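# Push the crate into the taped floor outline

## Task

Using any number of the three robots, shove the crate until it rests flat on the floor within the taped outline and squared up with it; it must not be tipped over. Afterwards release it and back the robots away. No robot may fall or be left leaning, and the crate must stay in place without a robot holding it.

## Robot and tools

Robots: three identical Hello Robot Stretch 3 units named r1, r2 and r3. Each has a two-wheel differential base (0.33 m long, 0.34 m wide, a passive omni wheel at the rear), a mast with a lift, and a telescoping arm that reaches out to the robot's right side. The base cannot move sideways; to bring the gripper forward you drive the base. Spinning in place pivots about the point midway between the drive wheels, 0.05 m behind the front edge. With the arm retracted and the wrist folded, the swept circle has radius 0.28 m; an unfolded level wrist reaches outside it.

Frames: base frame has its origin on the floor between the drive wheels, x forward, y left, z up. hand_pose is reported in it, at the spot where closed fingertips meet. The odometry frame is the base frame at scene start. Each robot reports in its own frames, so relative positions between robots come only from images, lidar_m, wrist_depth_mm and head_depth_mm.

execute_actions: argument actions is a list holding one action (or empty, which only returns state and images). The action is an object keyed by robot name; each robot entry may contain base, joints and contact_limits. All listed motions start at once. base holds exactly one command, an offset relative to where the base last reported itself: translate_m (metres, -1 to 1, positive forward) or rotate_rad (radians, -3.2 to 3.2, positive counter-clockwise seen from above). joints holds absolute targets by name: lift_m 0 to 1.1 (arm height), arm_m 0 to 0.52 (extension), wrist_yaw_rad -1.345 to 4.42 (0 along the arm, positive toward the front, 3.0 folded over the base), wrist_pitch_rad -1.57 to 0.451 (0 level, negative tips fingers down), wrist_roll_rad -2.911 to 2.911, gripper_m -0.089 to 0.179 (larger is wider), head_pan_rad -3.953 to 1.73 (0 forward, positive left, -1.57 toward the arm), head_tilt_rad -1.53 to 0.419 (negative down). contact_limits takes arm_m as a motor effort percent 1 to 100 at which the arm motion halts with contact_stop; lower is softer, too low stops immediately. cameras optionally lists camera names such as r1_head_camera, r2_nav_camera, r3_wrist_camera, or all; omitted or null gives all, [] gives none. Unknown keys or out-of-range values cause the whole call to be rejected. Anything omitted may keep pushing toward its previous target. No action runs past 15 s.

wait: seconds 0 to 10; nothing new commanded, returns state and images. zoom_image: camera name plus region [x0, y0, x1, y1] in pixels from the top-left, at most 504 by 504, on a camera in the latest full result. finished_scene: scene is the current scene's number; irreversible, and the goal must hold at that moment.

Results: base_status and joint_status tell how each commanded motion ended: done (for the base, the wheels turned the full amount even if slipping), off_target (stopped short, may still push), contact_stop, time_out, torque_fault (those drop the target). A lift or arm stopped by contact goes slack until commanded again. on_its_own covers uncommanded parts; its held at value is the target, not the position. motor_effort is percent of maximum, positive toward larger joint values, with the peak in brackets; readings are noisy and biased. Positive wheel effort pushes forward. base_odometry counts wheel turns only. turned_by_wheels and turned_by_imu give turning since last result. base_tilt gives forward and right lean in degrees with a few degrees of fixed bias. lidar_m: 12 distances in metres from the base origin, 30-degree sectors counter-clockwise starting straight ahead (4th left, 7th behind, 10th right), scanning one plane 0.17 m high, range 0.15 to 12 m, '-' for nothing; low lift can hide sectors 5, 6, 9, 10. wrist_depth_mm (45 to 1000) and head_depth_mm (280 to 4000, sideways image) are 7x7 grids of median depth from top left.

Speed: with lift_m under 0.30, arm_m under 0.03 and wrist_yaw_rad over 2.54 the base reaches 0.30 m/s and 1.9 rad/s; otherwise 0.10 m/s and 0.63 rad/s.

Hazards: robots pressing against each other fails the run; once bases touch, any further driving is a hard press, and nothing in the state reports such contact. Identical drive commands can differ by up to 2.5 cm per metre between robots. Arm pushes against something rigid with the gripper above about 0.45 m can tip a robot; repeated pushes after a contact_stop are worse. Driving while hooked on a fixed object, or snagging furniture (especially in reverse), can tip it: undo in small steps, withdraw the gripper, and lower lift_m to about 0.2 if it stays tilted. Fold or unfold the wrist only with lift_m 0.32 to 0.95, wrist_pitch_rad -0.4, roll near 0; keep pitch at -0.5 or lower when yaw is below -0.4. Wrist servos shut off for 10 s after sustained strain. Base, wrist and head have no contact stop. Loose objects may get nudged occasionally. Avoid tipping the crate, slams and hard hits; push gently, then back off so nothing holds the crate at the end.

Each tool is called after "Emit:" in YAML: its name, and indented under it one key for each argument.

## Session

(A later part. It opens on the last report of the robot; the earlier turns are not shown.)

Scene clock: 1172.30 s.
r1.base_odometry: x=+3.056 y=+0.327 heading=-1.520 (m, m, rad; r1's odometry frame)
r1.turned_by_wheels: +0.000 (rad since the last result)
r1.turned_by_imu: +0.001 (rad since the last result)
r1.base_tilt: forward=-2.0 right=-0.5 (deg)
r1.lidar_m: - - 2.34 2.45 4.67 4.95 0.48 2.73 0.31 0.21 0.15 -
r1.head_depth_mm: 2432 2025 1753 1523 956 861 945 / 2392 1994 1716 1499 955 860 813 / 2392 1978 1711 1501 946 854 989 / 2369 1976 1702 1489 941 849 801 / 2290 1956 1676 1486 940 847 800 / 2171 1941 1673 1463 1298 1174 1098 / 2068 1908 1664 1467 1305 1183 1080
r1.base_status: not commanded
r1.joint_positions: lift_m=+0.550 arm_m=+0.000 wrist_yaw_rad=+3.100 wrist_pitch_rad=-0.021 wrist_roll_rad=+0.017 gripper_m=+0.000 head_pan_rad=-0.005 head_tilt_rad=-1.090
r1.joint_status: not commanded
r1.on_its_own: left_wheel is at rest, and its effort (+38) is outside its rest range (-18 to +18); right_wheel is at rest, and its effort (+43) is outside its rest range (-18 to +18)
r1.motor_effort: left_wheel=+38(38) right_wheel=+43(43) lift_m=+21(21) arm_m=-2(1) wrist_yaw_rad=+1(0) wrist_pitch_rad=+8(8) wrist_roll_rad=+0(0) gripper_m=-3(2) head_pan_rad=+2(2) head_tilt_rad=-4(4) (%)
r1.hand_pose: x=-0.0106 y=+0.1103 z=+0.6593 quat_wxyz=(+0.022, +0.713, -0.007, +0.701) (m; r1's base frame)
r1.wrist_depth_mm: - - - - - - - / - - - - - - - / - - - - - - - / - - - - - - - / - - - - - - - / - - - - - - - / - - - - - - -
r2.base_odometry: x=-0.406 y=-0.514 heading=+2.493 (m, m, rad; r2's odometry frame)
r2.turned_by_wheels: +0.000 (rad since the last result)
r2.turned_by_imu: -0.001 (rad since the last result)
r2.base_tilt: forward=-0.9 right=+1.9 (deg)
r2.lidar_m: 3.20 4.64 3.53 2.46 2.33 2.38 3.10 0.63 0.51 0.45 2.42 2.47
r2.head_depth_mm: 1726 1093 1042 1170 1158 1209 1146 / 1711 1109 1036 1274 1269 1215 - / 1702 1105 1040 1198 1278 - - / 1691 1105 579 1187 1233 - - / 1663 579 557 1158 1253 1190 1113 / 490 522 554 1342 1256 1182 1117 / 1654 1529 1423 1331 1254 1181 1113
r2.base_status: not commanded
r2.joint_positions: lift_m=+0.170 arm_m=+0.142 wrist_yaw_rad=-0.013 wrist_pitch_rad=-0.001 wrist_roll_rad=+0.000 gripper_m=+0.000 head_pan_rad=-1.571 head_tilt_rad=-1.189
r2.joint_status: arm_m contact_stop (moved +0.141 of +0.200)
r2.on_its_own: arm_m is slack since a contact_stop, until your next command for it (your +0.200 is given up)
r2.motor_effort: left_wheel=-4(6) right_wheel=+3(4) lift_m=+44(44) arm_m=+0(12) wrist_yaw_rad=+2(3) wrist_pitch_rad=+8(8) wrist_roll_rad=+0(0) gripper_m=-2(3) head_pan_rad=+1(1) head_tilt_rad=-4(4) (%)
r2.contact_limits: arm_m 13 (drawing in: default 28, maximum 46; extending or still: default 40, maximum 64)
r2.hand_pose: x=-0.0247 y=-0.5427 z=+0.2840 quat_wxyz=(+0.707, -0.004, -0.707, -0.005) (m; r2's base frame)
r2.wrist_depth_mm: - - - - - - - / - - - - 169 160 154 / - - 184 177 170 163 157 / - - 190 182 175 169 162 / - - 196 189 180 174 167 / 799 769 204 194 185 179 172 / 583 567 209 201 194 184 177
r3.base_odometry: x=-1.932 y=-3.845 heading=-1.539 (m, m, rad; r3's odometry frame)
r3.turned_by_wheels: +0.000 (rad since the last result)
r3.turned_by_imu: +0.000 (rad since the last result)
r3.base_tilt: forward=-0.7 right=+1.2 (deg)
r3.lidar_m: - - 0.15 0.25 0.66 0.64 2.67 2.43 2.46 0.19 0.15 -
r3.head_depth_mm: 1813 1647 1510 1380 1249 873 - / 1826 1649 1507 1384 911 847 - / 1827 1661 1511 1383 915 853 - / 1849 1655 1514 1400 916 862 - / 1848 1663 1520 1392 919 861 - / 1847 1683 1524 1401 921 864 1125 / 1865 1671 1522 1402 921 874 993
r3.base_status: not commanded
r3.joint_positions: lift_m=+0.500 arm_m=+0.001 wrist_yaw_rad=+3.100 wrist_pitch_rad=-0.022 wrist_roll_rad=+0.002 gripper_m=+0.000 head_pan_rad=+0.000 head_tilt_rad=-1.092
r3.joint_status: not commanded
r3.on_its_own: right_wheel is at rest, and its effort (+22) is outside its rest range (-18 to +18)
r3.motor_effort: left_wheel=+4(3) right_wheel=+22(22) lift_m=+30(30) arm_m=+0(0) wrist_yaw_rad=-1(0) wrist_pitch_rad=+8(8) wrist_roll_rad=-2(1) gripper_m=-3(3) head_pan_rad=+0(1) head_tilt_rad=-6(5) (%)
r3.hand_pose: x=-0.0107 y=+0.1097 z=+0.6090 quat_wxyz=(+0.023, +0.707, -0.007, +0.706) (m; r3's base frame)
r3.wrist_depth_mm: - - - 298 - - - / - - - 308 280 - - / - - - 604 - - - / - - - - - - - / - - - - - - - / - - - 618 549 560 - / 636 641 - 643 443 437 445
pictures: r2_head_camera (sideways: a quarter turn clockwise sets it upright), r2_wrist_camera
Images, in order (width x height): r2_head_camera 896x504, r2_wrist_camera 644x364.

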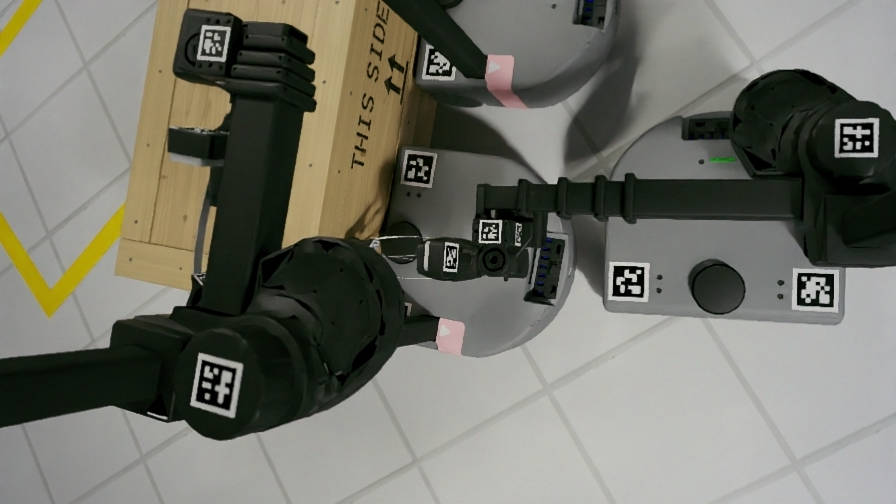

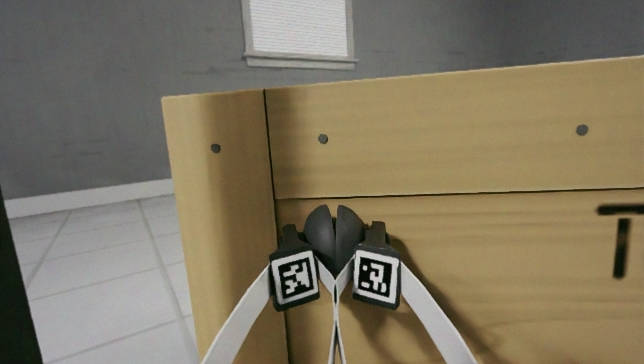

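Emit:
execute_actions:
  actions:
    - {"r1":{"base":{"translate_m":0.14}},"r3":{"base":{"translate_m":0.1}},"r2":{"joints":{"arm_m":0.26,"wrist_yaw_rad":-0.03},"contact_limits":{"arm_m":100}}}
  cameras: ["r2_wrist_camera","r2_head_camera"]

Scene clock: 1178.10 s.
r1.base_odometry: x=+3.063 y=+0.188 heading=-1.519 (m, m, rad; r1's odometry frame)
r1.turned_by_wheels: +0.001 (rad since the last result)
r1.turned_by_imu: -0.108 (rad since the last result)
r1.base_tilt: forward=-2.0 right=-0.3 (deg)
r1.lidar_m: - - 2.19 2.24 3.73 5.00 0.42 0.42 0.30 0.21 0.15 -
r1.head_depth_mm: 2437 2040 1735 1525 958 861 946 / 2397 2006 1722 1521 950 858 813 / 2379 1990 1713 1501 946 855 993 / 2364 1984 1701 1496 938 850 806 / 2337 1952 1682 1485 931 843 800 / 2257 1930 1676 1470 1287 1143 1084 / 2112 1922 1665 1461 1310 1176 1077
r1.base_status: translate_m off_target (by the wheels' count: +0.1397 of +0.1400)
r1.joint_positions: lift_m=+0.550 arm_m=+0.000 wrist_yaw_rad=+3.099 wrist_pitch_rad=-0.021 wrist_roll_rad=+0.017 gripper_m=+0.000 head_pan_rad=-0.005 head_tilt_rad=-1.090
r1.joint_status: not commanded
r1.on_its_own: left_wheel is at rest, and its effort (+44) is outside its rest range (-18 to +18); right_wheel is at rest, and its effort (+29) is outside its rest range (-18 to +18)
r1.motor_effort: left_wheel=+44(52) right_wheel=+29(77) lift_m=+21(22) arm_m=-1(1) wrist_yaw_rad=+1(1) wrist_pitch_rad=+8(8) wrist_roll_rad=+0(0) gripper_m=-3(3) head_pan_rad=+2(3) head_tilt_rad=-4(4) (%)
r1.hand_pose: x=-0.0105 y=+0.1103 z=+0.6593 quat_wxyz=(+0.022, +0.713, -0.008, +0.701) (m; r1's base frame)
r1.wrist_depth_mm: - - - - - - - / - - - - - - - / - - - - - - - / - - - - - - - / - - - - - - - / - - - - - - - / - - - - - - -
r2.base_odometry: x=-0.406 y=-0.514 heading=+2.493 (m, m, rad; r2's odometry frame)
r2.turned_by_wheels: +0.000 (rad since the last result)
r2.turned_by_imu: +0.009 (rad since the last result)
r2.base_tilt: forward=-4.1 right=-2.6 (deg)
r2.lidar_m: 3.28 4.65 2.80 1.95 1.85 1.88 2.47 0.75 0.54 0.55 2.44 2.51
r2.head_depth_mm: 1879 1184 1099 1207 1193 1203 1117 / 1881 691 1132 1310 1268 1215 - / 1876 698 1162 1275 1309 - - / 1887 708 1194 1216 1289 - - / 1875 665 1171 1243 1297 1203 1110 / 642 641 1511 1402 1301 1206 1126 / 1884 1665 1538 1411 1294 1208 1132
r2.base_status: not commanded
r2.joint_positions: lift_m=+0.170 arm_m=+0.256 wrist_yaw_rad=-0.010 wrist_pitch_rad=-0.214 wrist_roll_rad=+0.000 gripper_m=+0.000 head_pan_rad=-1.571 head_tilt_rad=-1.189
r2.joint_status: all done
r2.on_its_own: base_tilt is 5.4 degrees off its reading at the scene's start (forward=-1.1 right=+1.9); arm_m is at rest, and its effort (+54) is outside its rest range (-14 to +14); wrist_yaw_rad is at rest, and its effort (-17) is outside its rest range (-12 to +12); wrist_pitch_rad is at rest, and its effort (+90) is outside its rest range (-20 to +32)
r2.motor_effort: left_wheel=-5(9) right_wheel=+0(2) lift_m=+44(44) arm_m=+54(63) wrist_yaw_rad=-17(25) wrist_pitch_rad=+90(92) wrist_roll_rad=+0(0) gripper_m=-9(10) head_pan_rad=+0(1) head_tilt_rad=-4(5) (%)
r2.contact_limits: arm_m 64 (drawing in: default 28, maximum 46; extending or still: default 40, maximum 64)
r2.hand_pose: x=-0.0240 y=-0.6463 z=+0.2303 quat_wxyz=(+0.703, +0.072, -0.703, -0.079) (m; r2's base frame)
r2.wrist_depth_mm: - - - - - - - / - - - 384 147 136 126 / - - 175 162 151 141 132 / - - 187 171 158 148 138 / - 921 199 185 169 157 147 / 732 691 217 199 176 166 154 / 570 541 228 211 195 176 163
r3.base_odometry: x=-1.929 y=-3.945 heading=-1.539 (m, m, rad; r3's odometry frame)
r3.turned_by_wheels: +0.000 (rad since the last result)
r3.turned_by_imu: -0.135 (rad since the last result)
r3.base_tilt: forward=-0.7 right=+1.2 (deg)
r3.lidar_m: - - 0.15 0.20 0.61 0.44 2.91 2.47 2.46 0.20 0.15 -
r3.head_depth_mm: 1825 1651 1503 1385 1266 1165 - / 1841 1671 1506 1391 911 848 - / 1825 1667 1515 1388 915 849 - / 1839 1666 1517 1390 919 863 - / 1851 1669 1520 1394 915 868 - / 1857 1672 1528 1398 922 864 1122 / 1845 1689 1534 1401 923 866 997
r3.base_status: done
r3.joint_positions: lift_m=+0.500 arm_m=+0.001 wrist_yaw_rad=+3.100 wrist_pitch_rad=-0.022 wrist_roll_rad=+0.002 gripper_m=+0.000 head_pan_rad=+0.000 head_tilt_rad=-1.092
r3.joint_status: not commanded
r3.motor_effort: left_wheel=+18(86) right_wheel=+8(100) lift_m=+30(34) arm_m=+0(0) wrist_yaw_rad=+0(2) wrist_pitch_rad=+8(9) wrist_roll_rad=-1(2) gripper_m=-3(3) head_pan_rad=-1(0) head_tilt_rad=-6(7) (%)
r3.hand_pose: x=-0.0107 y=+0.1097 z=+0.6091 quat_wxyz=(+0.023, +0.707, -0.007, +0.706) (m; r3's base frame)
r3.wrist_depth_mm: - - - 296 - - - / - - - 303 - - - / - - - 596 - - - / - - - - - - - / - - - - - - - / - - - 602 548 555 - / 387 837 - 684 428 438 443
pictures: r2_head_camera (sideways: a quarter turn clockwise sets it upright), r2_wrist_camera
Images, in order (width x height): r2_head_camera 896x504, r2_wrist_camera 644x364.

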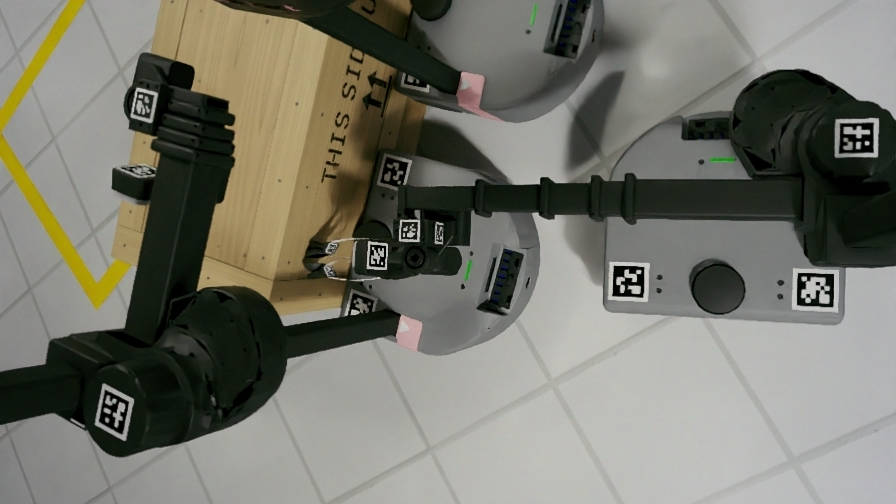

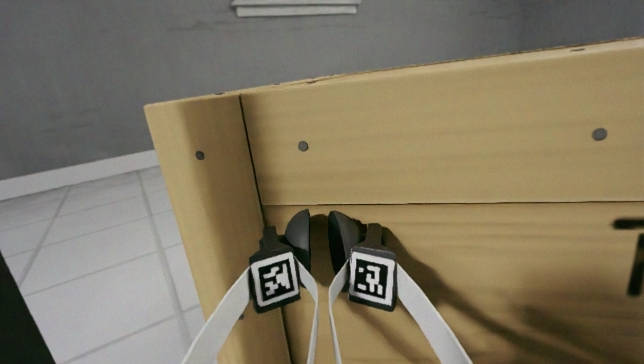

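Emit:
execute_actions:
  actions:
    - {"r2":{"joints":{"arm_m":0.18}}}
  cameras: ["r2_head_camera"]

Scene clock: 1181.90 s.
r1.base_odometry: x=+3.063 y=+0.188 heading=-1.519 (m, m, rad; r1's odometry frame)
r1.turned_by_wheels: +0.000 (rad since the last result)
r1.turned_by_imu: +0.001 (rad since the last result)
r1.base_tilt: forward=-1.9 right=-0.3 (deg)
r1.lidar_m: - - 2.20 2.23 3.74 5.03 0.55 0.70 0.30 0.21 0.15 -
r1.head_depth_mm: 2437 2042 1733 1523 959 862 941 / 2385 1982 1725 1502 955 858 814 / 2379 2007 1719 1485 945 854 997 / 2310 1970 1704 1487 940 845 802 / 2333 1952 1686 1480 935 844 800 / 2203 1924 1668 1481 1298 1138 1081 / 2101 1921 1668 1455 1311 1180 1078
r1.base_status: not commanded
r1.joint_positions: lift_m=+0.550 arm_m=+0.000 wrist_yaw_rad=+3.099 wrist_pitch_rad=-0.021 wrist_roll_rad=+0.017 gripper_m=+0.000 head_pan_rad=-0.005 head_tilt_rad=-1.090
r1.joint_status: not commanded
r1.on_its_own: left_wheel is at rest, and its effort (+45) is outside its rest range (-18 to +18); right_wheel is at rest, and its effort (+29) is outside its rest range (-18 to +18)
r1.motor_effort: left_wheel=+45(46) right_wheel=+29(29) lift_m=+21(21) arm_m=-1(1) wrist_yaw_rad=+1(1) wrist_pitch_rad=+8(8) wrist_roll_rad=+0(0) gripper_m=-2(3) head_pan_rad=+2(2) head_tilt_rad=-4(6) (%)
r1.hand_pose: x=-0.0105 y=+0.1103 z=+0.6593 quat_wxyz=(+0.022, +0.713, -0.008, +0.701) (m; r1's base frame)
r1.wrist_depth_mm: - - - - - - - / - - - - - - - / - - - - - - - / - - - - - - - / - - - - - - - / - - - - - - - / - - - - - - -
r2.base_odometry: x=-0.406 y=-0.514 heading=+2.494 (m, m, rad; r2's odometry frame)
r2.turned_by_wheels: +0.000 (rad since the last result)
r2.turned_by_imu: -0.027 (rad since the last result)
r2.base_tilt: forward=-1.2 right=+1.8 (deg)
r2.lidar_m: 3.18 4.65 3.59 2.47 2.32 2.36 3.05 0.65 0.53 0.53 2.42 2.47
r2.head_depth_mm: 1714 1085 1060 1182 1187 1211 1149 / 1700 621 1079 1247 1262 1218 - / 1693 634 1132 1226 1286 - - / 1685 621 1162 1200 1269 - - / 1626 595 1029 1187 1263 1189 1116 / 561 563 1406 1335 1256 1184 1120 / 1648 1516 1424 1329 1252 1176 1112
r2.base_status: not commanded
r2.joint_positions: lift_m=+0.170 arm_m=+0.180 wrist_yaw_rad=-0.030 wrist_pitch_rad=+0.000 wrist_roll_rad=+0.000 gripper_m=+0.000 head_pan_rad=-1.571 head_tilt_rad=-1.190
r2.joint_status: all done
r2.motor_effort: left_wheel=+0(35) right_wheel=+0(21) lift_m=+42(44) arm_m=-4(36) wrist_yaw_rad=+0(20) wrist_pitch_rad=+7(87) wrist_roll_rad=+0(0) gripper_m=-2(8) head_pan_rad=+0(0) head_tilt_rad=-4(6) (%)
r2.hand_pose: x=-0.0291 y=-0.5814 z=+0.2843 quat_wxyz=(+0.707, -0.010, -0.707, -0.011) (m; r2's base frame)
r2.wrist_depth_mm: - - - - - - - / - - - - - 188 175 / - - 225 211 199 188 178 / 140 - 234 219 205 194 184 / 137 - 241 226 211 200 189 / 136 769 251 234 215 206 194 / 136 569 257 244 228 211 199
r3.base_odometry: x=-1.929 y=-3.945 heading=-1.539 (m, m, rad; r3's odometry frame)
r3.turned_by_wheels: +0.000 (rad since the last result)
r3.turned_by_imu: +0.000 (rad since the last result)
r3.base_tilt: forward=-0.7 right=+1.3 (deg)
r3.lidar_m: - - 0.15 0.20 4.40 0.65 2.91 2.46 2.46 0.20 0.15 -
r3.head_depth_mm: 1830 1646 1499 1381 1265 1165 - / 1825 1649 1506 1385 912 849 - / 1851 1656 1510 1390 914 850 - / 1841 1672 1516 1388 913 859 - / 1863 1673 1523 1405 917 862 - / 1862 1681 1523 1408 921 866 1120 / 1863 1685 1530 1405 923 866 995
r3.base_status: not commanded
r3.joint_positions: lift_m=+0.500 arm_m=+0.001 wrist_yaw_rad=+3.100 wrist_pitch_rad=-0.022 wrist_roll_rad=+0.002 gripper_m=+0.000 head_pan_rad=+0.000 head_tilt_rad=-1.092
r3.joint_status: not commanded
r3.motor_effort: left_wheel=+18(18) right_wheel=+8(8) lift_m=+30(30) arm_m=+0(0) wrist_yaw_rad=+0(1) wrist_pitch_rad=+8(7) wrist_roll_rad=-1(1) gripper_m=-3(3) head_pan_rad=+0(0) head_tilt_rad=-6(6) (%)
r3.hand_pose: x=-0.0107 y=+0.1097 z=+0.6091 quat_wxyz=(+0.023, +0.707, -0.007, +0.706) (m; r3's base frame)
r3.wrist_depth_mm: - - - 295 - - - / - - - 302 - - - / - - - 605 - - - / - - - - - - - / - - - - - - - / - - - - 551 557 - / 398 432 - 664 428 439 443
pictures: r2_head_camera (sideways: a quarter turn clockwise sets it upright)
Images, in order (width x height): r2_head_camera 896x504.

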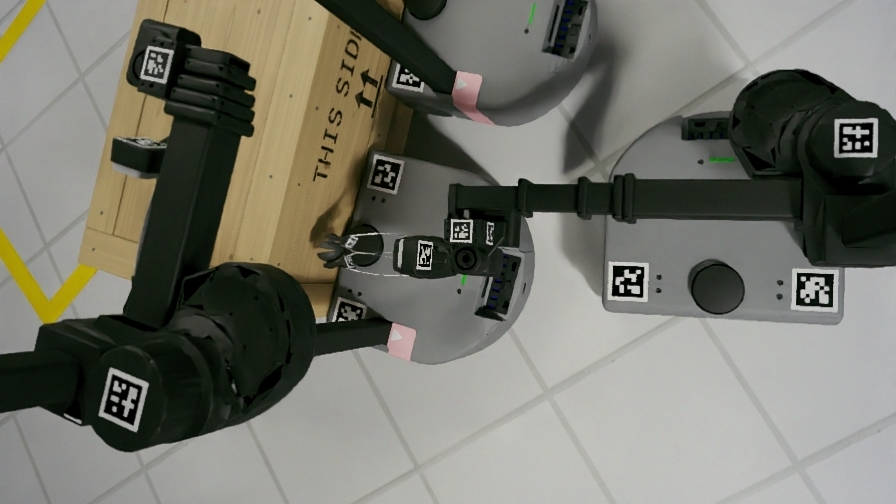

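Emit:
execute_actions:
  actions:
    - {"r2":{"base":{"translate_m":0.035},"joints":{"arm_m":0.205}}}
  cameras: ["r2_head_camera","r2_wrist_camera"]

Scene clock: 1185.93 s.
r1.base_odometry: x=+3.063 y=+0.188 heading=-1.519 (m, m, rad; r1's odometry frame)
r1.turned_by_wheels: +0.000 (rad since the last result)
r1.turned_by_imu: +0.001 (rad since the last result)
r1.base_tilt: forward=-2.0 right=-0.4 (deg)
r1.lidar_m: - - 2.20 2.24 3.75 5.03 0.55 2.80 0.30 0.21 0.15 -
r1.head_depth_mm: 2457 2021 1741 1533 957 865 942 / 2362 1999 1733 1518 954 861 815 / 2376 1987 1721 1502 949 854 997 / 2337 1969 1699 1487 945 851 805 / 2340 1939 1703 1488 936 846 799 / 2222 1940 1668 1470 1301 1140 1082 / 2097 1933 1664 1469 1318 1181 1078
r1.base_status: not commanded
r1.joint_positions: lift_m=+0.550 arm_m=+0.000 wrist_yaw_rad=+3.099 wrist_pitch_rad=-0.021 wrist_roll_rad=+0.017 gripper_m=+0.000 head_pan_rad=-0.005 head_tilt_rad=-1.090
r1.joint_status: not commanded
r1.on_its_own: left_wheel is at rest, and its effort (+44) is outside its rest range (-18 to +18); right_wheel is at rest, and its effort (+29) is outside its rest range (-18 to +18)
r1.motor_effort: left_wheel=+44(44) right_wheel=+29(29) lift_m=+21(21) arm_m=-1(1) wrist_yaw_rad=+0(1) wrist_pitch_rad=+8(8) wrist_roll_rad=+0(0) gripper_m=-1(2) head_pan_rad=+2(2) head_tilt_rad=-5(4) (%)
r1.hand_pose: x=-0.0105 y=+0.1103 z=+0.6593 quat_wxyz=(+0.022, +0.713, -0.008, +0.701) (m; r1's base frame)
r1.wrist_depth_mm: - - - - - - - / - - - - - - - / - - - - - - - / - - - - - - - / - - - - - - - / - - - - - - - / - - - - - - -
r2.base_odometry: x=-0.433 y=-0.493 heading=+2.494 (m, m, rad; r2's odometry frame)
r2.turned_by_wheels: +0.000 (rad since the last result)
r2.turned_by_imu: -0.001 (rad since the last result)
r2.base_tilt: forward=-1.2 right=+1.9 (deg)
r2.lidar_m: 3.14 4.59 3.61 2.50 2.35 2.39 3.09 0.67 0.55 0.53 2.40 2.44
r2.head_depth_mm: 1711 625 1073 1179 1191 1213 1144 / 1708 635 1090 1336 1266 1221 - / 1687 637 1150 1201 1290 - - / 1687 610 1140 1202 1265 - - / 577 573 1035 1199 1259 1191 1114 / 1652 620 1435 1339 1253 1180 1115 / 1654 1526 1422 1333 1249 1182 1115
r2.base_status: done
r2.joint_positions: lift_m=+0.170 arm_m=+0.205 wrist_yaw_rad=-0.030 wrist_pitch_rad=+0.000 wrist_roll_rad=+0.000 gripper_m=+0.000 head_pan_rad=-1.571 head_tilt_rad=-1.190
r2.joint_status: all done
r2.motor_effort: left_wheel=-1(7) right_wheel=+0(5) lift_m=+42(42) arm_m=+6(4) wrist_yaw_rad=+0(0) wrist_pitch_rad=+7(8) wrist_roll_rad=+0(0) gripper_m=-2(1) head_pan_rad=+0(0) head_tilt_rad=-4(4) (%)
r2.hand_pose: x=-0.0291 y=-0.6057 z=+0.2843 quat_wxyz=(+0.707, -0.010, -0.707, -0.011) (m; r2's base frame)
r2.wrist_depth_mm: 100 - - - - - - / 100 - - - - 173 162 / 100 - 208 195 183 174 164 / 99 - 215 202 189 179 169 / 99 - 222 209 195 185 174 / 98 670 659 216 199 190 179 / 98 120 375 224 211 196 184
r3.base_odometry: x=-1.929 y=-3.945 heading=-1.539 (m, m, rad; r3's odometry frame)
r3.turned_by_wheels: +0.000 (rad since the last result)
r3.turned_by_imu: +0.000 (rad since the last result)
r3.base_tilt: forward=-0.7 right=+1.3 (deg)
r3.lidar_m: - - 0.15 0.20 4.38 0.67 2.92 2.47 2.46 0.20 0.15 -
r3.head_depth_mm: 1830 1650 1499 1383 1272 1174 - / 1834 1653 1510 1387 912 845 - / 1853 1656 1509 1391 914 850 - / 1841 1668 1517 1393 917 861 - / 1841 1669 1515 1398 916 861 - / 1865 1685 1522 1398 923 865 1120 / 1857 1674 1533 1403 922 863 993
r3.base_status: not commanded
r3.joint_positions: lift_m=+0.500 arm_m=+0.001 wrist_yaw_rad=+3.100 wrist_pitch_rad=-0.022 wrist_roll_rad=+0.002 gripper_m=+0.000 head_pan_rad=+0.000 head_tilt_rad=-1.092
r3.joint_status: not commanded
r3.on_its_own: left_wheel is at rest, and its effort (+19) is outside its rest range (-18 to +18)
r3.motor_effort: left_wheel=+19(18) right_wheel=+8(8) lift_m=+31(30) arm_m=+0(0) wrist_yaw_rad=+0(1) wrist_pitch_rad=+8(7) wrist_roll_rad=-2(1) gripper_m=-3(3) head_pan_rad=+0(0) head_tilt_rad=-5(5) (%)
r3.hand_pose: x=-0.0107 y=+0.1097 z=+0.6091 quat_wxyz=(+0.023, +0.707, -0.007, +0.706) (m; r3's base frame)
r3.wrist_depth_mm: - - - 295 - - - / - - - 302 - - - / - - - 604 - - - / - - - - - - - / - - - - - - - / - - - 684 548 561 - / 631 492 - 675 425 436 443
pictures: r2_head_camera (sideways: a quarter turn clockwise sets it upright), r2_wrist_camera
Images, in order (width x height): r2_head_camera 896x504, r2_wrist_camera 644x364.

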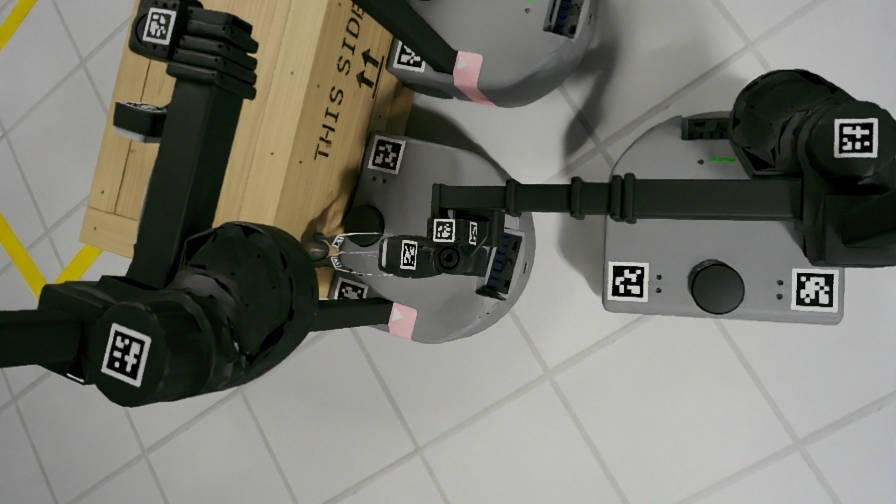

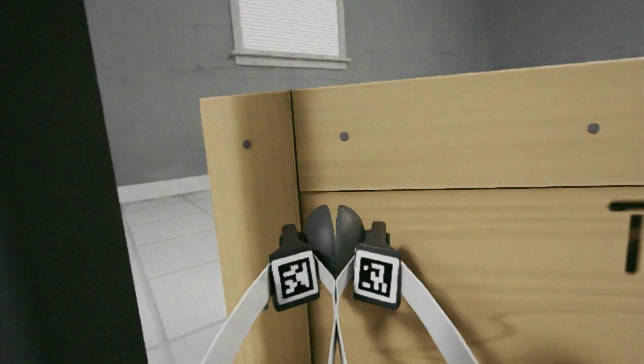

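Emit:
execute_actions:
  actions:
    - {"r1":{"base":{"translate_m":0.13}},"r3":{"base":{"translate_m":0.1}},"r2":{"joints":{"arm_m":0.325},"contact_limits":{"arm_m":100}}}
  cameras: ["r2_wrist_camera","r2_head_camera"]

Emit:
execute_actions:
  actions:
    - {"r2":{"joints":{"arm_m":0.28}}}
  cameras: ["r3_nav_camera","r1_nav_camera"]

Scene clock: 1191.87 s.
r1.base_odometry: x=+3.069 y=+0.058 heading=-1.519 (m, m, rad; r1's odometry frame)
r1.turned_by_wheels: +0.001 (rad since the last result)
r1.turned_by_imu: -0.004 (rad since the last result)
r1.base_tilt: forward=-1.9 right=-0.4 (deg)
r1.lidar_m: - - 2.18 2.23 3.67 5.04 0.56 2.79 0.30 0.21 0.15 -
r1.head_depth_mm: 2431 2020 1747 1516 961 859 943 / 2383 1994 1718 1508 946 860 812 / 2387 1989 1717 1513 949 855 996 / 2339 1959 1701 1492 945 850 803 / 2313 1948 1692 1480 937 849 802 / 2251 1936 1668 1481 1296 1134 1083 / 2116 1915 1673 1467 1307 1186 1078
r1.base_status: translate_m off_target (by the wheels' count: +0.1297 of +0.1300)
r1.joint_positions: lift_m=+0.550 arm_m=+0.000 wrist_yaw_rad=+3.100 wrist_pitch_rad=-0.020 wrist_roll_rad=+0.017 gripper_m=+0.000 head_pan_rad=-0.005 head_tilt_rad=-1.090
r1.joint_status: not commanded
r1.on_its_own: left_wheel is at rest, and its effort (+40) is outside its rest range (-18 to +18); right_wheel is at rest, and its effort (+28) is outside its rest range (-18 to +18)
r1.motor_effort: left_wheel=+40(52) right_wheel=+28(76) lift_m=+21(21) arm_m=-1(2) wrist_yaw_rad=+0(1) wrist_pitch_rad=+8(8) wrist_roll_rad=+0(0) gripper_m=-3(2) head_pan_rad=+2(2) head_tilt_rad=-4(4) (%)
r1.hand_pose: x=-0.0107 y=+0.1104 z=+0.6594 quat_wxyz=(+0.022, +0.713, -0.007, +0.701) (m; r1's base frame)
r1.wrist_depth_mm: - - - - - - - / - - - - - - - / - - - - - - - / - - - - - - - / - - - - - - - / - - - - - - - / - - - - - - -
r2.base_odometry: x=-0.433 y=-0.493 heading=+2.494 (m, m, rad; r2's odometry frame)
r2.turned_by_wheels: +0.000 (rad since the last result)
r2.turned_by_imu: -0.018 (rad since the last result)
r2.base_tilt: forward=-1.2 right=+1.8 (deg)
r2.lidar_m: 3.11 4.61 3.67 2.50 2.34 2.38 3.03 0.67 0.55 0.53 2.40 2.44
r2.head_depth_mm: 1711 630 1072 1183 1199 1209 1140 / 1706 636 1100 1325 1270 1214 - / 1692 644 1152 1204 1283 - - / 1691 617 1166 1198 1268 - - / 596 588 1036 1193 1262 1185 1112 / 1609 579 1417 1338 1254 1184 1118 / 1650 1529 1415 1329 1254 1177 1116
r2.base_status: not commanded
r2.joint_positions: lift_m=+0.170 arm_m=+0.228 wrist_yaw_rad=-0.009 wrist_pitch_rad=-0.001 wrist_roll_rad=+0.000 gripper_m=+0.000 head_pan_rad=-1.571 head_tilt_rad=-1.190
r2.joint_status: arm_m contact_stop (moved +0.023 of +0.120)
r2.on_its_own: arm_m is slack since a contact_stop, until your next command for it (your +0.325 is given up); wrist_yaw_rad is at rest, and its effort (-18) is outside its rest range (-12 to +12)
r2.motor_effort: left_wheel=+7(42) right_wheel=-7(20) lift_m=+42(42) arm_m=+0(75) wrist_yaw_rad=-18(18) wrist_pitch_rad=+8(29) wrist_roll_rad=+0(0) gripper_m=-4(6) head_pan_rad=+0(0) head_tilt_rad=-4(5) (%)
r2.contact_limits: arm_m 64 (drawing in: default 28, maximum 46; extending or still: default 40, maximum 64)
r2.hand_pose: x=-0.0238 y=-0.6292 z=+0.2841 quat_wxyz=(+0.707, -0.003, -0.707, -0.004) (m; r2's base frame)
r2.wrist_depth_mm: - - - - - - - / - - - - 164 153 143 / - - 187 176 165 155 146 / - - 194 181 170 160 151 / - - 201 - 175 165 156 / 766 768 210 - 179 170 160 / 103 565 214 201 189 175 165
r3.base_odometry: x=-1.926 y=-4.045 heading=-1.539 (m, m, rad; r3's odometry frame)
r3.turned_by_wheels: +0.000 (rad since the last result)
r3.turned_by_imu: -0.005 (rad since the last result)
r3.base_tilt: forward=-0.7 right=+1.3 (deg)
r3.lidar_m: - - 0.15 0.20 4.34 0.67 2.93 2.47 2.46 0.20 0.15 -
r3.head_depth_mm: 1822 1649 1517 1379 1269 1167 - / 1837 1661 1513 1384 913 851 - / 1849 1660 1517 1386 917 850 - / 1841 1666 1525 1391 915 861 - / 1837 1671 1517 1396 920 864 - / 1857 1672 1527 1402 922 864 1117 / 1884 1671 1527 1401 918 865 996
r3.base_status: done
r3.joint_positions: lift_m=+0.500 arm_m=+0.001 wrist_yaw_rad=+3.100 wrist_pitch_rad=-0.022 wrist_roll_rad=+0.002 gripper_m=+0.000 head_pan_rad=+0.000 head_tilt_rad=-1.091
r3.joint_status: not commanded
r3.motor_effort: left_wheel=+12(88) right_wheel=+13(97) lift_m=+31(37) arm_m=+0(0) wrist_yaw_rad=+0(1) wrist_pitch_rad=+8(9) wrist_roll_rad=-1(1) gripper_m=-3(3) head_pan_rad=+0(0) head_tilt_rad=-6(7) (%)
r3.hand_pose: x=-0.0107 y=+0.1097 z=+0.6090 quat_wxyz=(+0.023, +0.707, -0.007, +0.706) (m; r3's base frame)
r3.wrist_depth_mm: - - - 294 - - - / - - - 303 - - - / - - - 598 - - - / - - - - - - - / - - - - - - - / - - - 653 550 558 - / 422 484 - 667 425 438 448
pictures: r2_head_camera (sideways: a quarter turn clockwise sets it upright), r2_wrist_camera
Images, in order (width x height): r2_head_camera 896x504, r2_wrist_camera 644x364.

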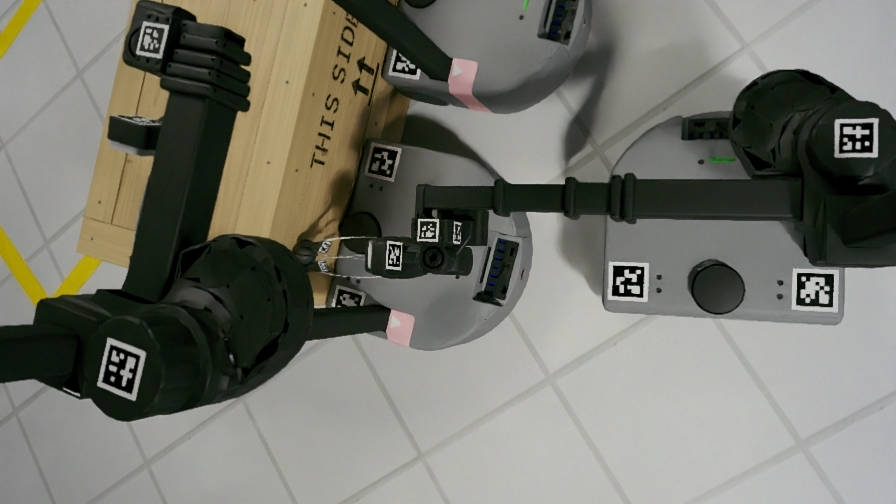

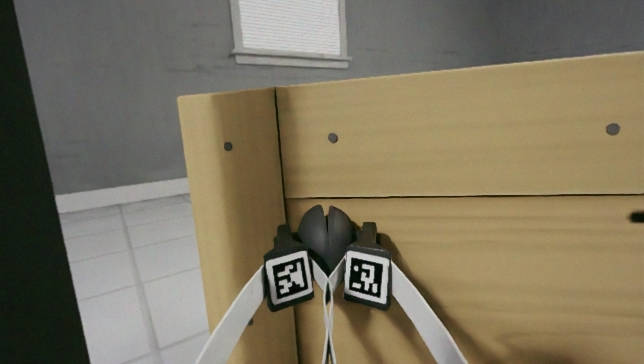

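not run: a stop came earlier in this reply.

Impact stop; retry from contact.

Emit:
execute_actions:
  actions:
    - {"r1":{"base":{"translate_m":0.13}},"r3":{"base":{"translate_m":0.1}},"r2":{"joints":{"arm_m":0.33},"contact_limits":{"arm_m":100}}}
  cameras: ["r2_wrist_camera","r2_head_camera"]

Emit:
execute_actions:
  actions:
    - {"r2":{"joints":{"arm_m":0.28}}}
  cameras: ["r3_nav_camera","r1_nav_camera"]

Scene clock: 1197.30 s.
r1.base_odometry: x=+3.076 y=-0.071 heading=-1.518 (m, m, rad; r1's odometry frame)
r1.turned_by_wheels: +0.001 (rad since the last result)
r1.turned_by_imu: -0.046 (rad since the last result)
r1.base_tilt: forward=-1.9 right=-0.4 (deg)
r1.lidar_m: - - 2.11 2.15 3.40 5.07 0.47 0.47 0.30 0.21 0.15 -
r1.head_depth_mm: 2403 2018 1742 1522 957 859 940 / 2419 1998 1712 1517 952 858 813 / 2379 1986 1719 1506 947 854 995 / 2329 1973 1690 1484 941 847 804 / 2327 1957 1690 1483 940 847 797 / 2226 1928 1680 1475 1286 1137 1081 / 2091 1921 1655 1462 1307 1180 1080
r1.base_status: translate_m off_target (by the wheels' count: +0.1296 of +0.1300)
r1.joint_positions: lift_m=+0.550 arm_m=+0.000 wrist_yaw_rad=+3.100 wrist_pitch_rad=-0.020 wrist_roll_rad=+0.017 gripper_m=+0.000 head_pan_rad=-0.005 head_tilt_rad=-1.090
r1.joint_status: not commanded
r1.on_its_own: left_wheel is at rest, and its effort (+46) is outside its rest range (-18 to +18); right_wheel is at rest, and its effort (+40) is outside its rest range (-18 to +18)
r1.motor_effort: left_wheel=+46(52) right_wheel=+40(67) lift_m=+20(21) arm_m=-2(2) wrist_yaw_rad=+0(1) wrist_pitch_rad=+8(8) wrist_roll_rad=+0(0) gripper_m=-2(2) head_pan_rad=+2(2) head_tilt_rad=-6(4) (%)
r1.hand_pose: x=-0.0106 y=+0.1104 z=+0.6594 quat_wxyz=(+0.022, +0.713, -0.007, +0.701) (m; r1's base frame)
r1.wrist_depth_mm: - - - - - - - / - - - - - - - / - - - - - - - / - - - - - - - / - - - - - - - / - - - - - - - / - - - - - - -
r2.base_odometry: x=-0.433 y=-0.493 heading=+2.494 (m, m, rad; r2's odometry frame)
r2.turned_by_wheels: +0.000 (rad since the last result)
r2.turned_by_imu: +0.032 (rad since the last result)
r2.base_tilt: forward=-6.3 right=-5.7 (deg)
r2.lidar_m: 3.26 4.62 1.77 1.23 1.16 1.18 1.53 0.79 0.58 0.60 2.46 2.50
r2.head_depth_mm: 1994 1232 1043 1236 1217 1204 1107 / 2001 1196 1191 1374 1298 1216 - / 2034 754 1230 1346 1312 - - / 2023 1208 1241 1271 1338 - - / 1989 735 1345 1300 1331 1219 1111 / 705 719 1609 1454 1327 1219 1130 / 2063 1819 1620 1462 1340 1223 1133
r2.base_status: not commanded
r2.joint_positions: lift_m=+0.170 arm_m=+0.327 wrist_yaw_rad=-0.016 wrist_pitch_rad=-0.409 wrist_roll_rad=+0.001 gripper_m=+0.000 head_pan_rad=-1.571 head_tilt_rad=-1.190
r2.joint_status: all done
r2.on_its_own: base_tilt is 9.2 degrees off its reading at the scene's start (forward=-1.1 right=+1.9); arm_m is at rest, and its effort (+44) is outside its rest range (-14 to +14); wrist_pitch_rad is at rest, and its effort (+96) is outside its rest range (-20 to +32)
r2.motor_effort: left_wheel=-4(10) right_wheel=+0(7) lift_m=+41(42) arm_m=+44(68) wrist_yaw_rad=-12(18) wrist_pitch_rad=+96(95) wrist_roll_rad=+0(0) gripper_m=-6(9) head_pan_rad=+0(0) head_tilt_rad=-4(4) (%)
r2.contact_limits: arm_m 64 (drawing in: default 28, maximum 46; extending or still: default 40, maximum 64)
r2.hand_pose: x=-0.0250 y=-0.6974 z=+0.1844 quat_wxyz=(+0.691, +0.138, -0.693, -0.149) (m; r2's base frame)
r2.wrist_depth_mm: - - - - 423 258 181 / - - 253 165 137 125 115 / - - 168 154 142 131 122 / - - 185 168 153 141 131 / 894 805 206 186 168 154 142 / 695 633 548 210 180 168 153 / 531 513 449 230 210 184 167
r3.base_odometry: x=-1.923 y=-4.144 heading=-1.539 (m, m, rad; r3's odometry frame)
r3.turned_by_wheels: +0.000 (rad since the last result)
r3.turned_by_imu: -0.047 (rad since the last result)
r3.base_tilt: forward=-0.7 right=+1.2 (deg)
r3.lidar_m: - - 0.15 0.20 4.03 0.47 0.50 2.49 2.48 0.20 0.15 -
r3.head_depth_mm: 1827 1657 1497 1380 1274 1177 - / 1836 1657 1500 1385 908 847 - / 1819 1655 1506 1384 915 849 - / 1850 1656 1520 1392 915 859 - / 1858 1682 1519 1408 920 861 - / 1853 1674 1537 1394 918 865 1123 / 1858 1684 1530 1403 923 870 989
r3.base_status: translate_m off_target (by the wheels' count: +0.0997 of +0.1000)
r3.joint_positions: lift_m=+0.500 arm_m=+0.001 wrist_yaw_rad=+3.100 wrist_pitch_rad=-0.022 wrist_roll_rad=+0.002 gripper_m=+0.000 head_pan_rad=+0.000 head_tilt_rad=-1.092
r3.joint_status: not commanded
r3.on_its_own: left_wheel is at rest, and its effort (+33) is outside its rest range (-18 to +18); right_wheel is at rest, and its effort (+40) is outside its rest range (-18 to +18)
r3.motor_effort: left_wheel=+33(74) right_wheel=+40(100) lift_m=+31(34) arm_m=+0(0) wrist_yaw_rad=+0(2) wrist_pitch_rad=+8(9) wrist_roll_rad=-1(1) gripper_m=-3(3) head_pan_rad=+0(1) head_tilt_rad=-5(6) (%)
r3.hand_pose: x=-0.0107 y=+0.1097 z=+0.6090 quat_wxyz=(+0.023, +0.707, -0.007, +0.706) (m; r3's base frame)
r3.wrist_depth_mm: - - - 299 - - - / - - - 306 - - - / - - - 602 - - - / - - - - - - - / - - - - - - - / - 405 - 627 553 556 - / 816 882 - 674 429 440 441
pictures: r2_head_camera (sideways: a quarter turn clockwise sets it upright), r2_wrist_camera
Images, in order (width x height): r2_head_camera 896x504, r2_wrist_camera 644x364.

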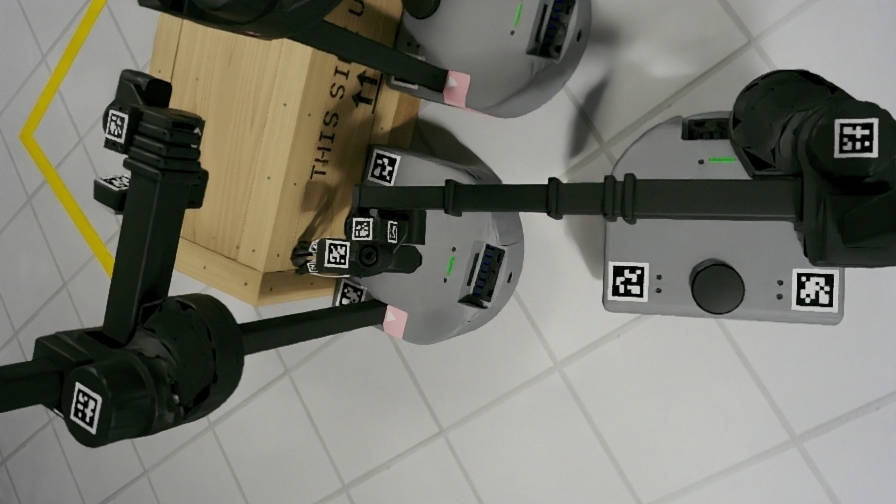

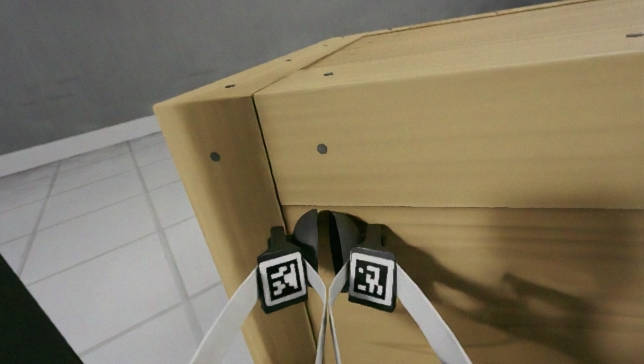

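Scene clock: 1199.93 s.
r1.base_odometry: x=+3.076 y=-0.071 heading=-1.518 (m, m, rad; r1's odometry frame)
r1.turned_by_wheels: +0.000 (rad since the last result)
r1.turned_by_imu: +0.001 (rad since the last result)
r1.base_tilt: forward=-2.0 right=-0.5 (deg)
r1.lidar_m: - - 2.11 2.14 3.38 5.07 0.59 0.74 0.30 0.21 0.15 -
r1.head_depth_mm: 2436 2015 1733 1523 956 863 947 / 2416 2004 1718 1513 955 860 814 / 2393 1982 1715 1503 946 859 997 / 2340 1966 1699 1495 944 849 801 / 2322 1957 1698 1483 936 846 800 / 2238 1943 1675 1476 1296 1142 1086 / 2121 1914 1667 1456 1315 1177 1081
r1.base_status: not commanded
r1.joint_positions: lift_m=+0.550 arm_m=+0.000 wrist_yaw_rad=+3.100 wrist_pitch_rad=-0.020 wrist_roll_rad=+0.017 gripper_m=+0.000 head_pan_rad=-0.005 head_tilt_rad=-1.090
r1.joint_status: not commanded
r1.on_its_own: left_wheel is at rest, and its effort (+46) is outside its rest range (-18 to +18); right_wheel is at rest, and its effort (+40) is outside its rest range (-18 to +18)
r1.motor_effort: left_wheel=+46(46) right_wheel=+40(39) lift_m=+21(20) arm_m=-1(1) wrist_yaw_rad=+0(0) wrist_pitch_rad=+8(8) wrist_roll_rad=+0(0) gripper_m=-3(2) head_pan_rad=+2(2) head_tilt_rad=-3(5) (%)
r1.hand_pose: x=-0.0106 y=+0.1104 z=+0.6594 quat_wxyz=(+0.022, +0.713, -0.007, +0.701) (m; r1's base frame)
r1.wrist_depth_mm: - - - - - - - / - - - - - - - / - - - - - - - / - - - - - - - / - - - - - - - / - - - - - - - / - - - - - - -
r2.base_odometry: x=-0.433 y=-0.493 heading=+2.494 (m, m, rad; r2's odometry frame)
r2.turned_by_wheels: +0.000 (rad since the last result)
r2.turned_by_imu: -0.029 (rad since the last result)
r2.base_tilt: forward=-1.3 right=+1.8 (deg)
r2.lidar_m: 3.10 4.62 3.63 2.50 2.33 2.38 3.03 0.68 0.56 0.57 2.40 2.45
r2.head_depth_mm: 1716 1089 1069 1187 1232 1213 1141 / 1709 638 1144 1328 1272 1215 - / 1699 659 1211 1315 1283 - - / 1685 629 1229 1201 1282 - - / 609 600 1217 1207 1266 1186 1111 / 566 605 1436 1335 1255 1184 1118 / 1656 1536 1427 1330 1254 1176 1114
r2.base_status: not commanded
r2.joint_positions: lift_m=+0.170 arm_m=+0.267 wrist_yaw_rad=-0.013 wrist_pitch_rad=-0.003 wrist_roll_rad=+0.001 gripper_m=+0.000 head_pan_rad=-1.570 head_tilt_rad=-1.189
r2.joint_status: arm_m off_target (ended at +0.267, target +0.280)
r2.on_its_own: arm_m is at rest, and its effort (+34) is outside its rest range (-14 to +14); wrist_yaw_rad is at rest, and its effort (-15) is outside its rest range (-12 to +12)
r2.motor_effort: left_wheel=+2(51) right_wheel=-4(17) lift_m=+40(42) arm_m=+34(36) wrist_yaw_rad=-15(15) wrist_pitch_rad=+9(96) wrist_roll_rad=+0(0) gripper_m=-6(6) head_pan_rad=+0(0) head_tilt_rad=-5(6) (%)
r2.hand_pose: x=-0.0247 y=-0.6685 z=+0.2836 quat_wxyz=(+0.707, -0.003, -0.707, -0.006) (m; r2's base frame)
r2.wrist_depth_mm: - - - - - - - / - - - - 158 146 135 / - - 187 172 159 148 138 / - - 194 177 163 152 142 / - - 200 186 169 158 147 / 740 765 212 192 172 163 151 / 106 565 214 200 184 167 156
r3.base_odometry: x=-1.923 y=-4.144 heading=-1.539 (m, m, rad; r3's odometry frame)
r3.turned_by_wheels: +0.000 (rad since the last result)
r3.turned_by_imu: +0.000 (rad since the last result)
r3.base_tilt: forward=-0.7 right=+1.2 (deg)
r3.lidar_m: - - 0.15 0.20 4.00 0.67 3.03 2.49 2.48 0.20 0.15 -
r3.head_depth_mm: 1827 1648 1499 1382 1262 1176 - / 1837 1648 1508 1379 911 848 - / 1845 1661 1510 1381 911 850 - / 1853 1672 1514 1391 912 862 - / 1848 1665 1512 1407 919 863 - / 1863 1670 1534 1404 920 863 1127 / 1856 1676 1525 1405 923 866 987
r3.base_status: not commanded
r3.joint_positions: lift_m=+0.500 arm_m=+0.001 wrist_yaw_rad=+3.100 wrist_pitch_rad=-0.022 wrist_roll_rad=+0.002 gripper_m=+0.000 head_pan_rad=+0.000 head_tilt_rad=-1.092
r3.joint_status: not commanded
r3.on_its_own: left_wheel is at rest, and its effort (+33) is outside its rest range (-18 to +18); right_wheel is at rest, and its effort (+40) is outside its rest range (-18 to +18)
r3.motor_effort: left_wheel=+33(33) right_wheel=+40(40) lift_m=+31(31) arm_m=+0(0) wrist_yaw_rad=-1(0) wrist_pitch_rad=+8(8) wrist_roll_rad=-2(1) gripper_m=-3(3) head_pan_rad=+0(0) head_tilt_rad=-5(5) (%)
r3.hand_pose: x=-0.0107 y=+0.1097 z=+0.6090 quat_wxyz=(+0.023, +0.707, -0.007, +0.706) (m; r3's base frame)
r3.wrist_depth_mm: - - - 297 - - - / - - - 305 - - - / - - - 606 - - - / - - - - - - - / - - - - - - - / - - - 637 551 558 - / 408 436 - 650 427 438 442
pictures: r1_nav_camera (sideways: a quarter turn counterclockwise sets it upright), r3_nav_camera (sideways: a quarter turn counterclockwise sets it upright)
Images, in order (width x height): r1_nav_camera 672x504, r3_nav_camera 672x504.

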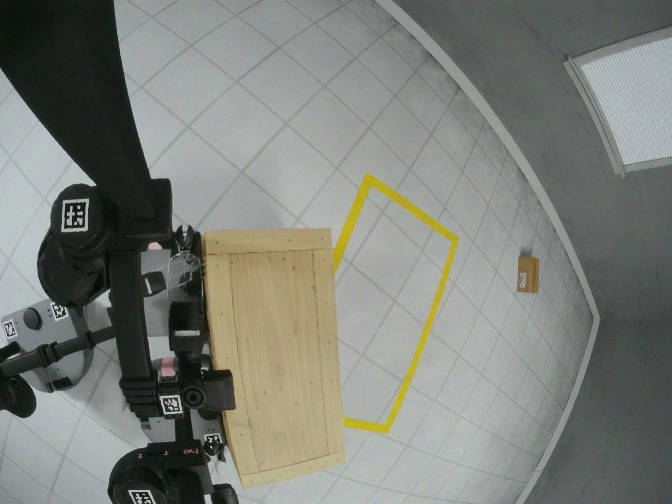

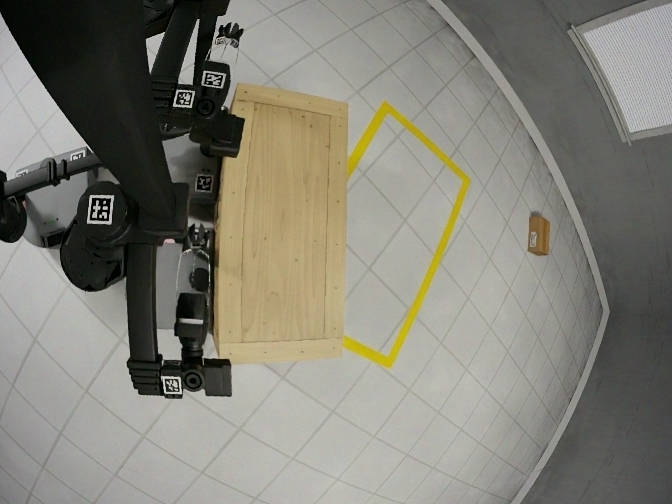

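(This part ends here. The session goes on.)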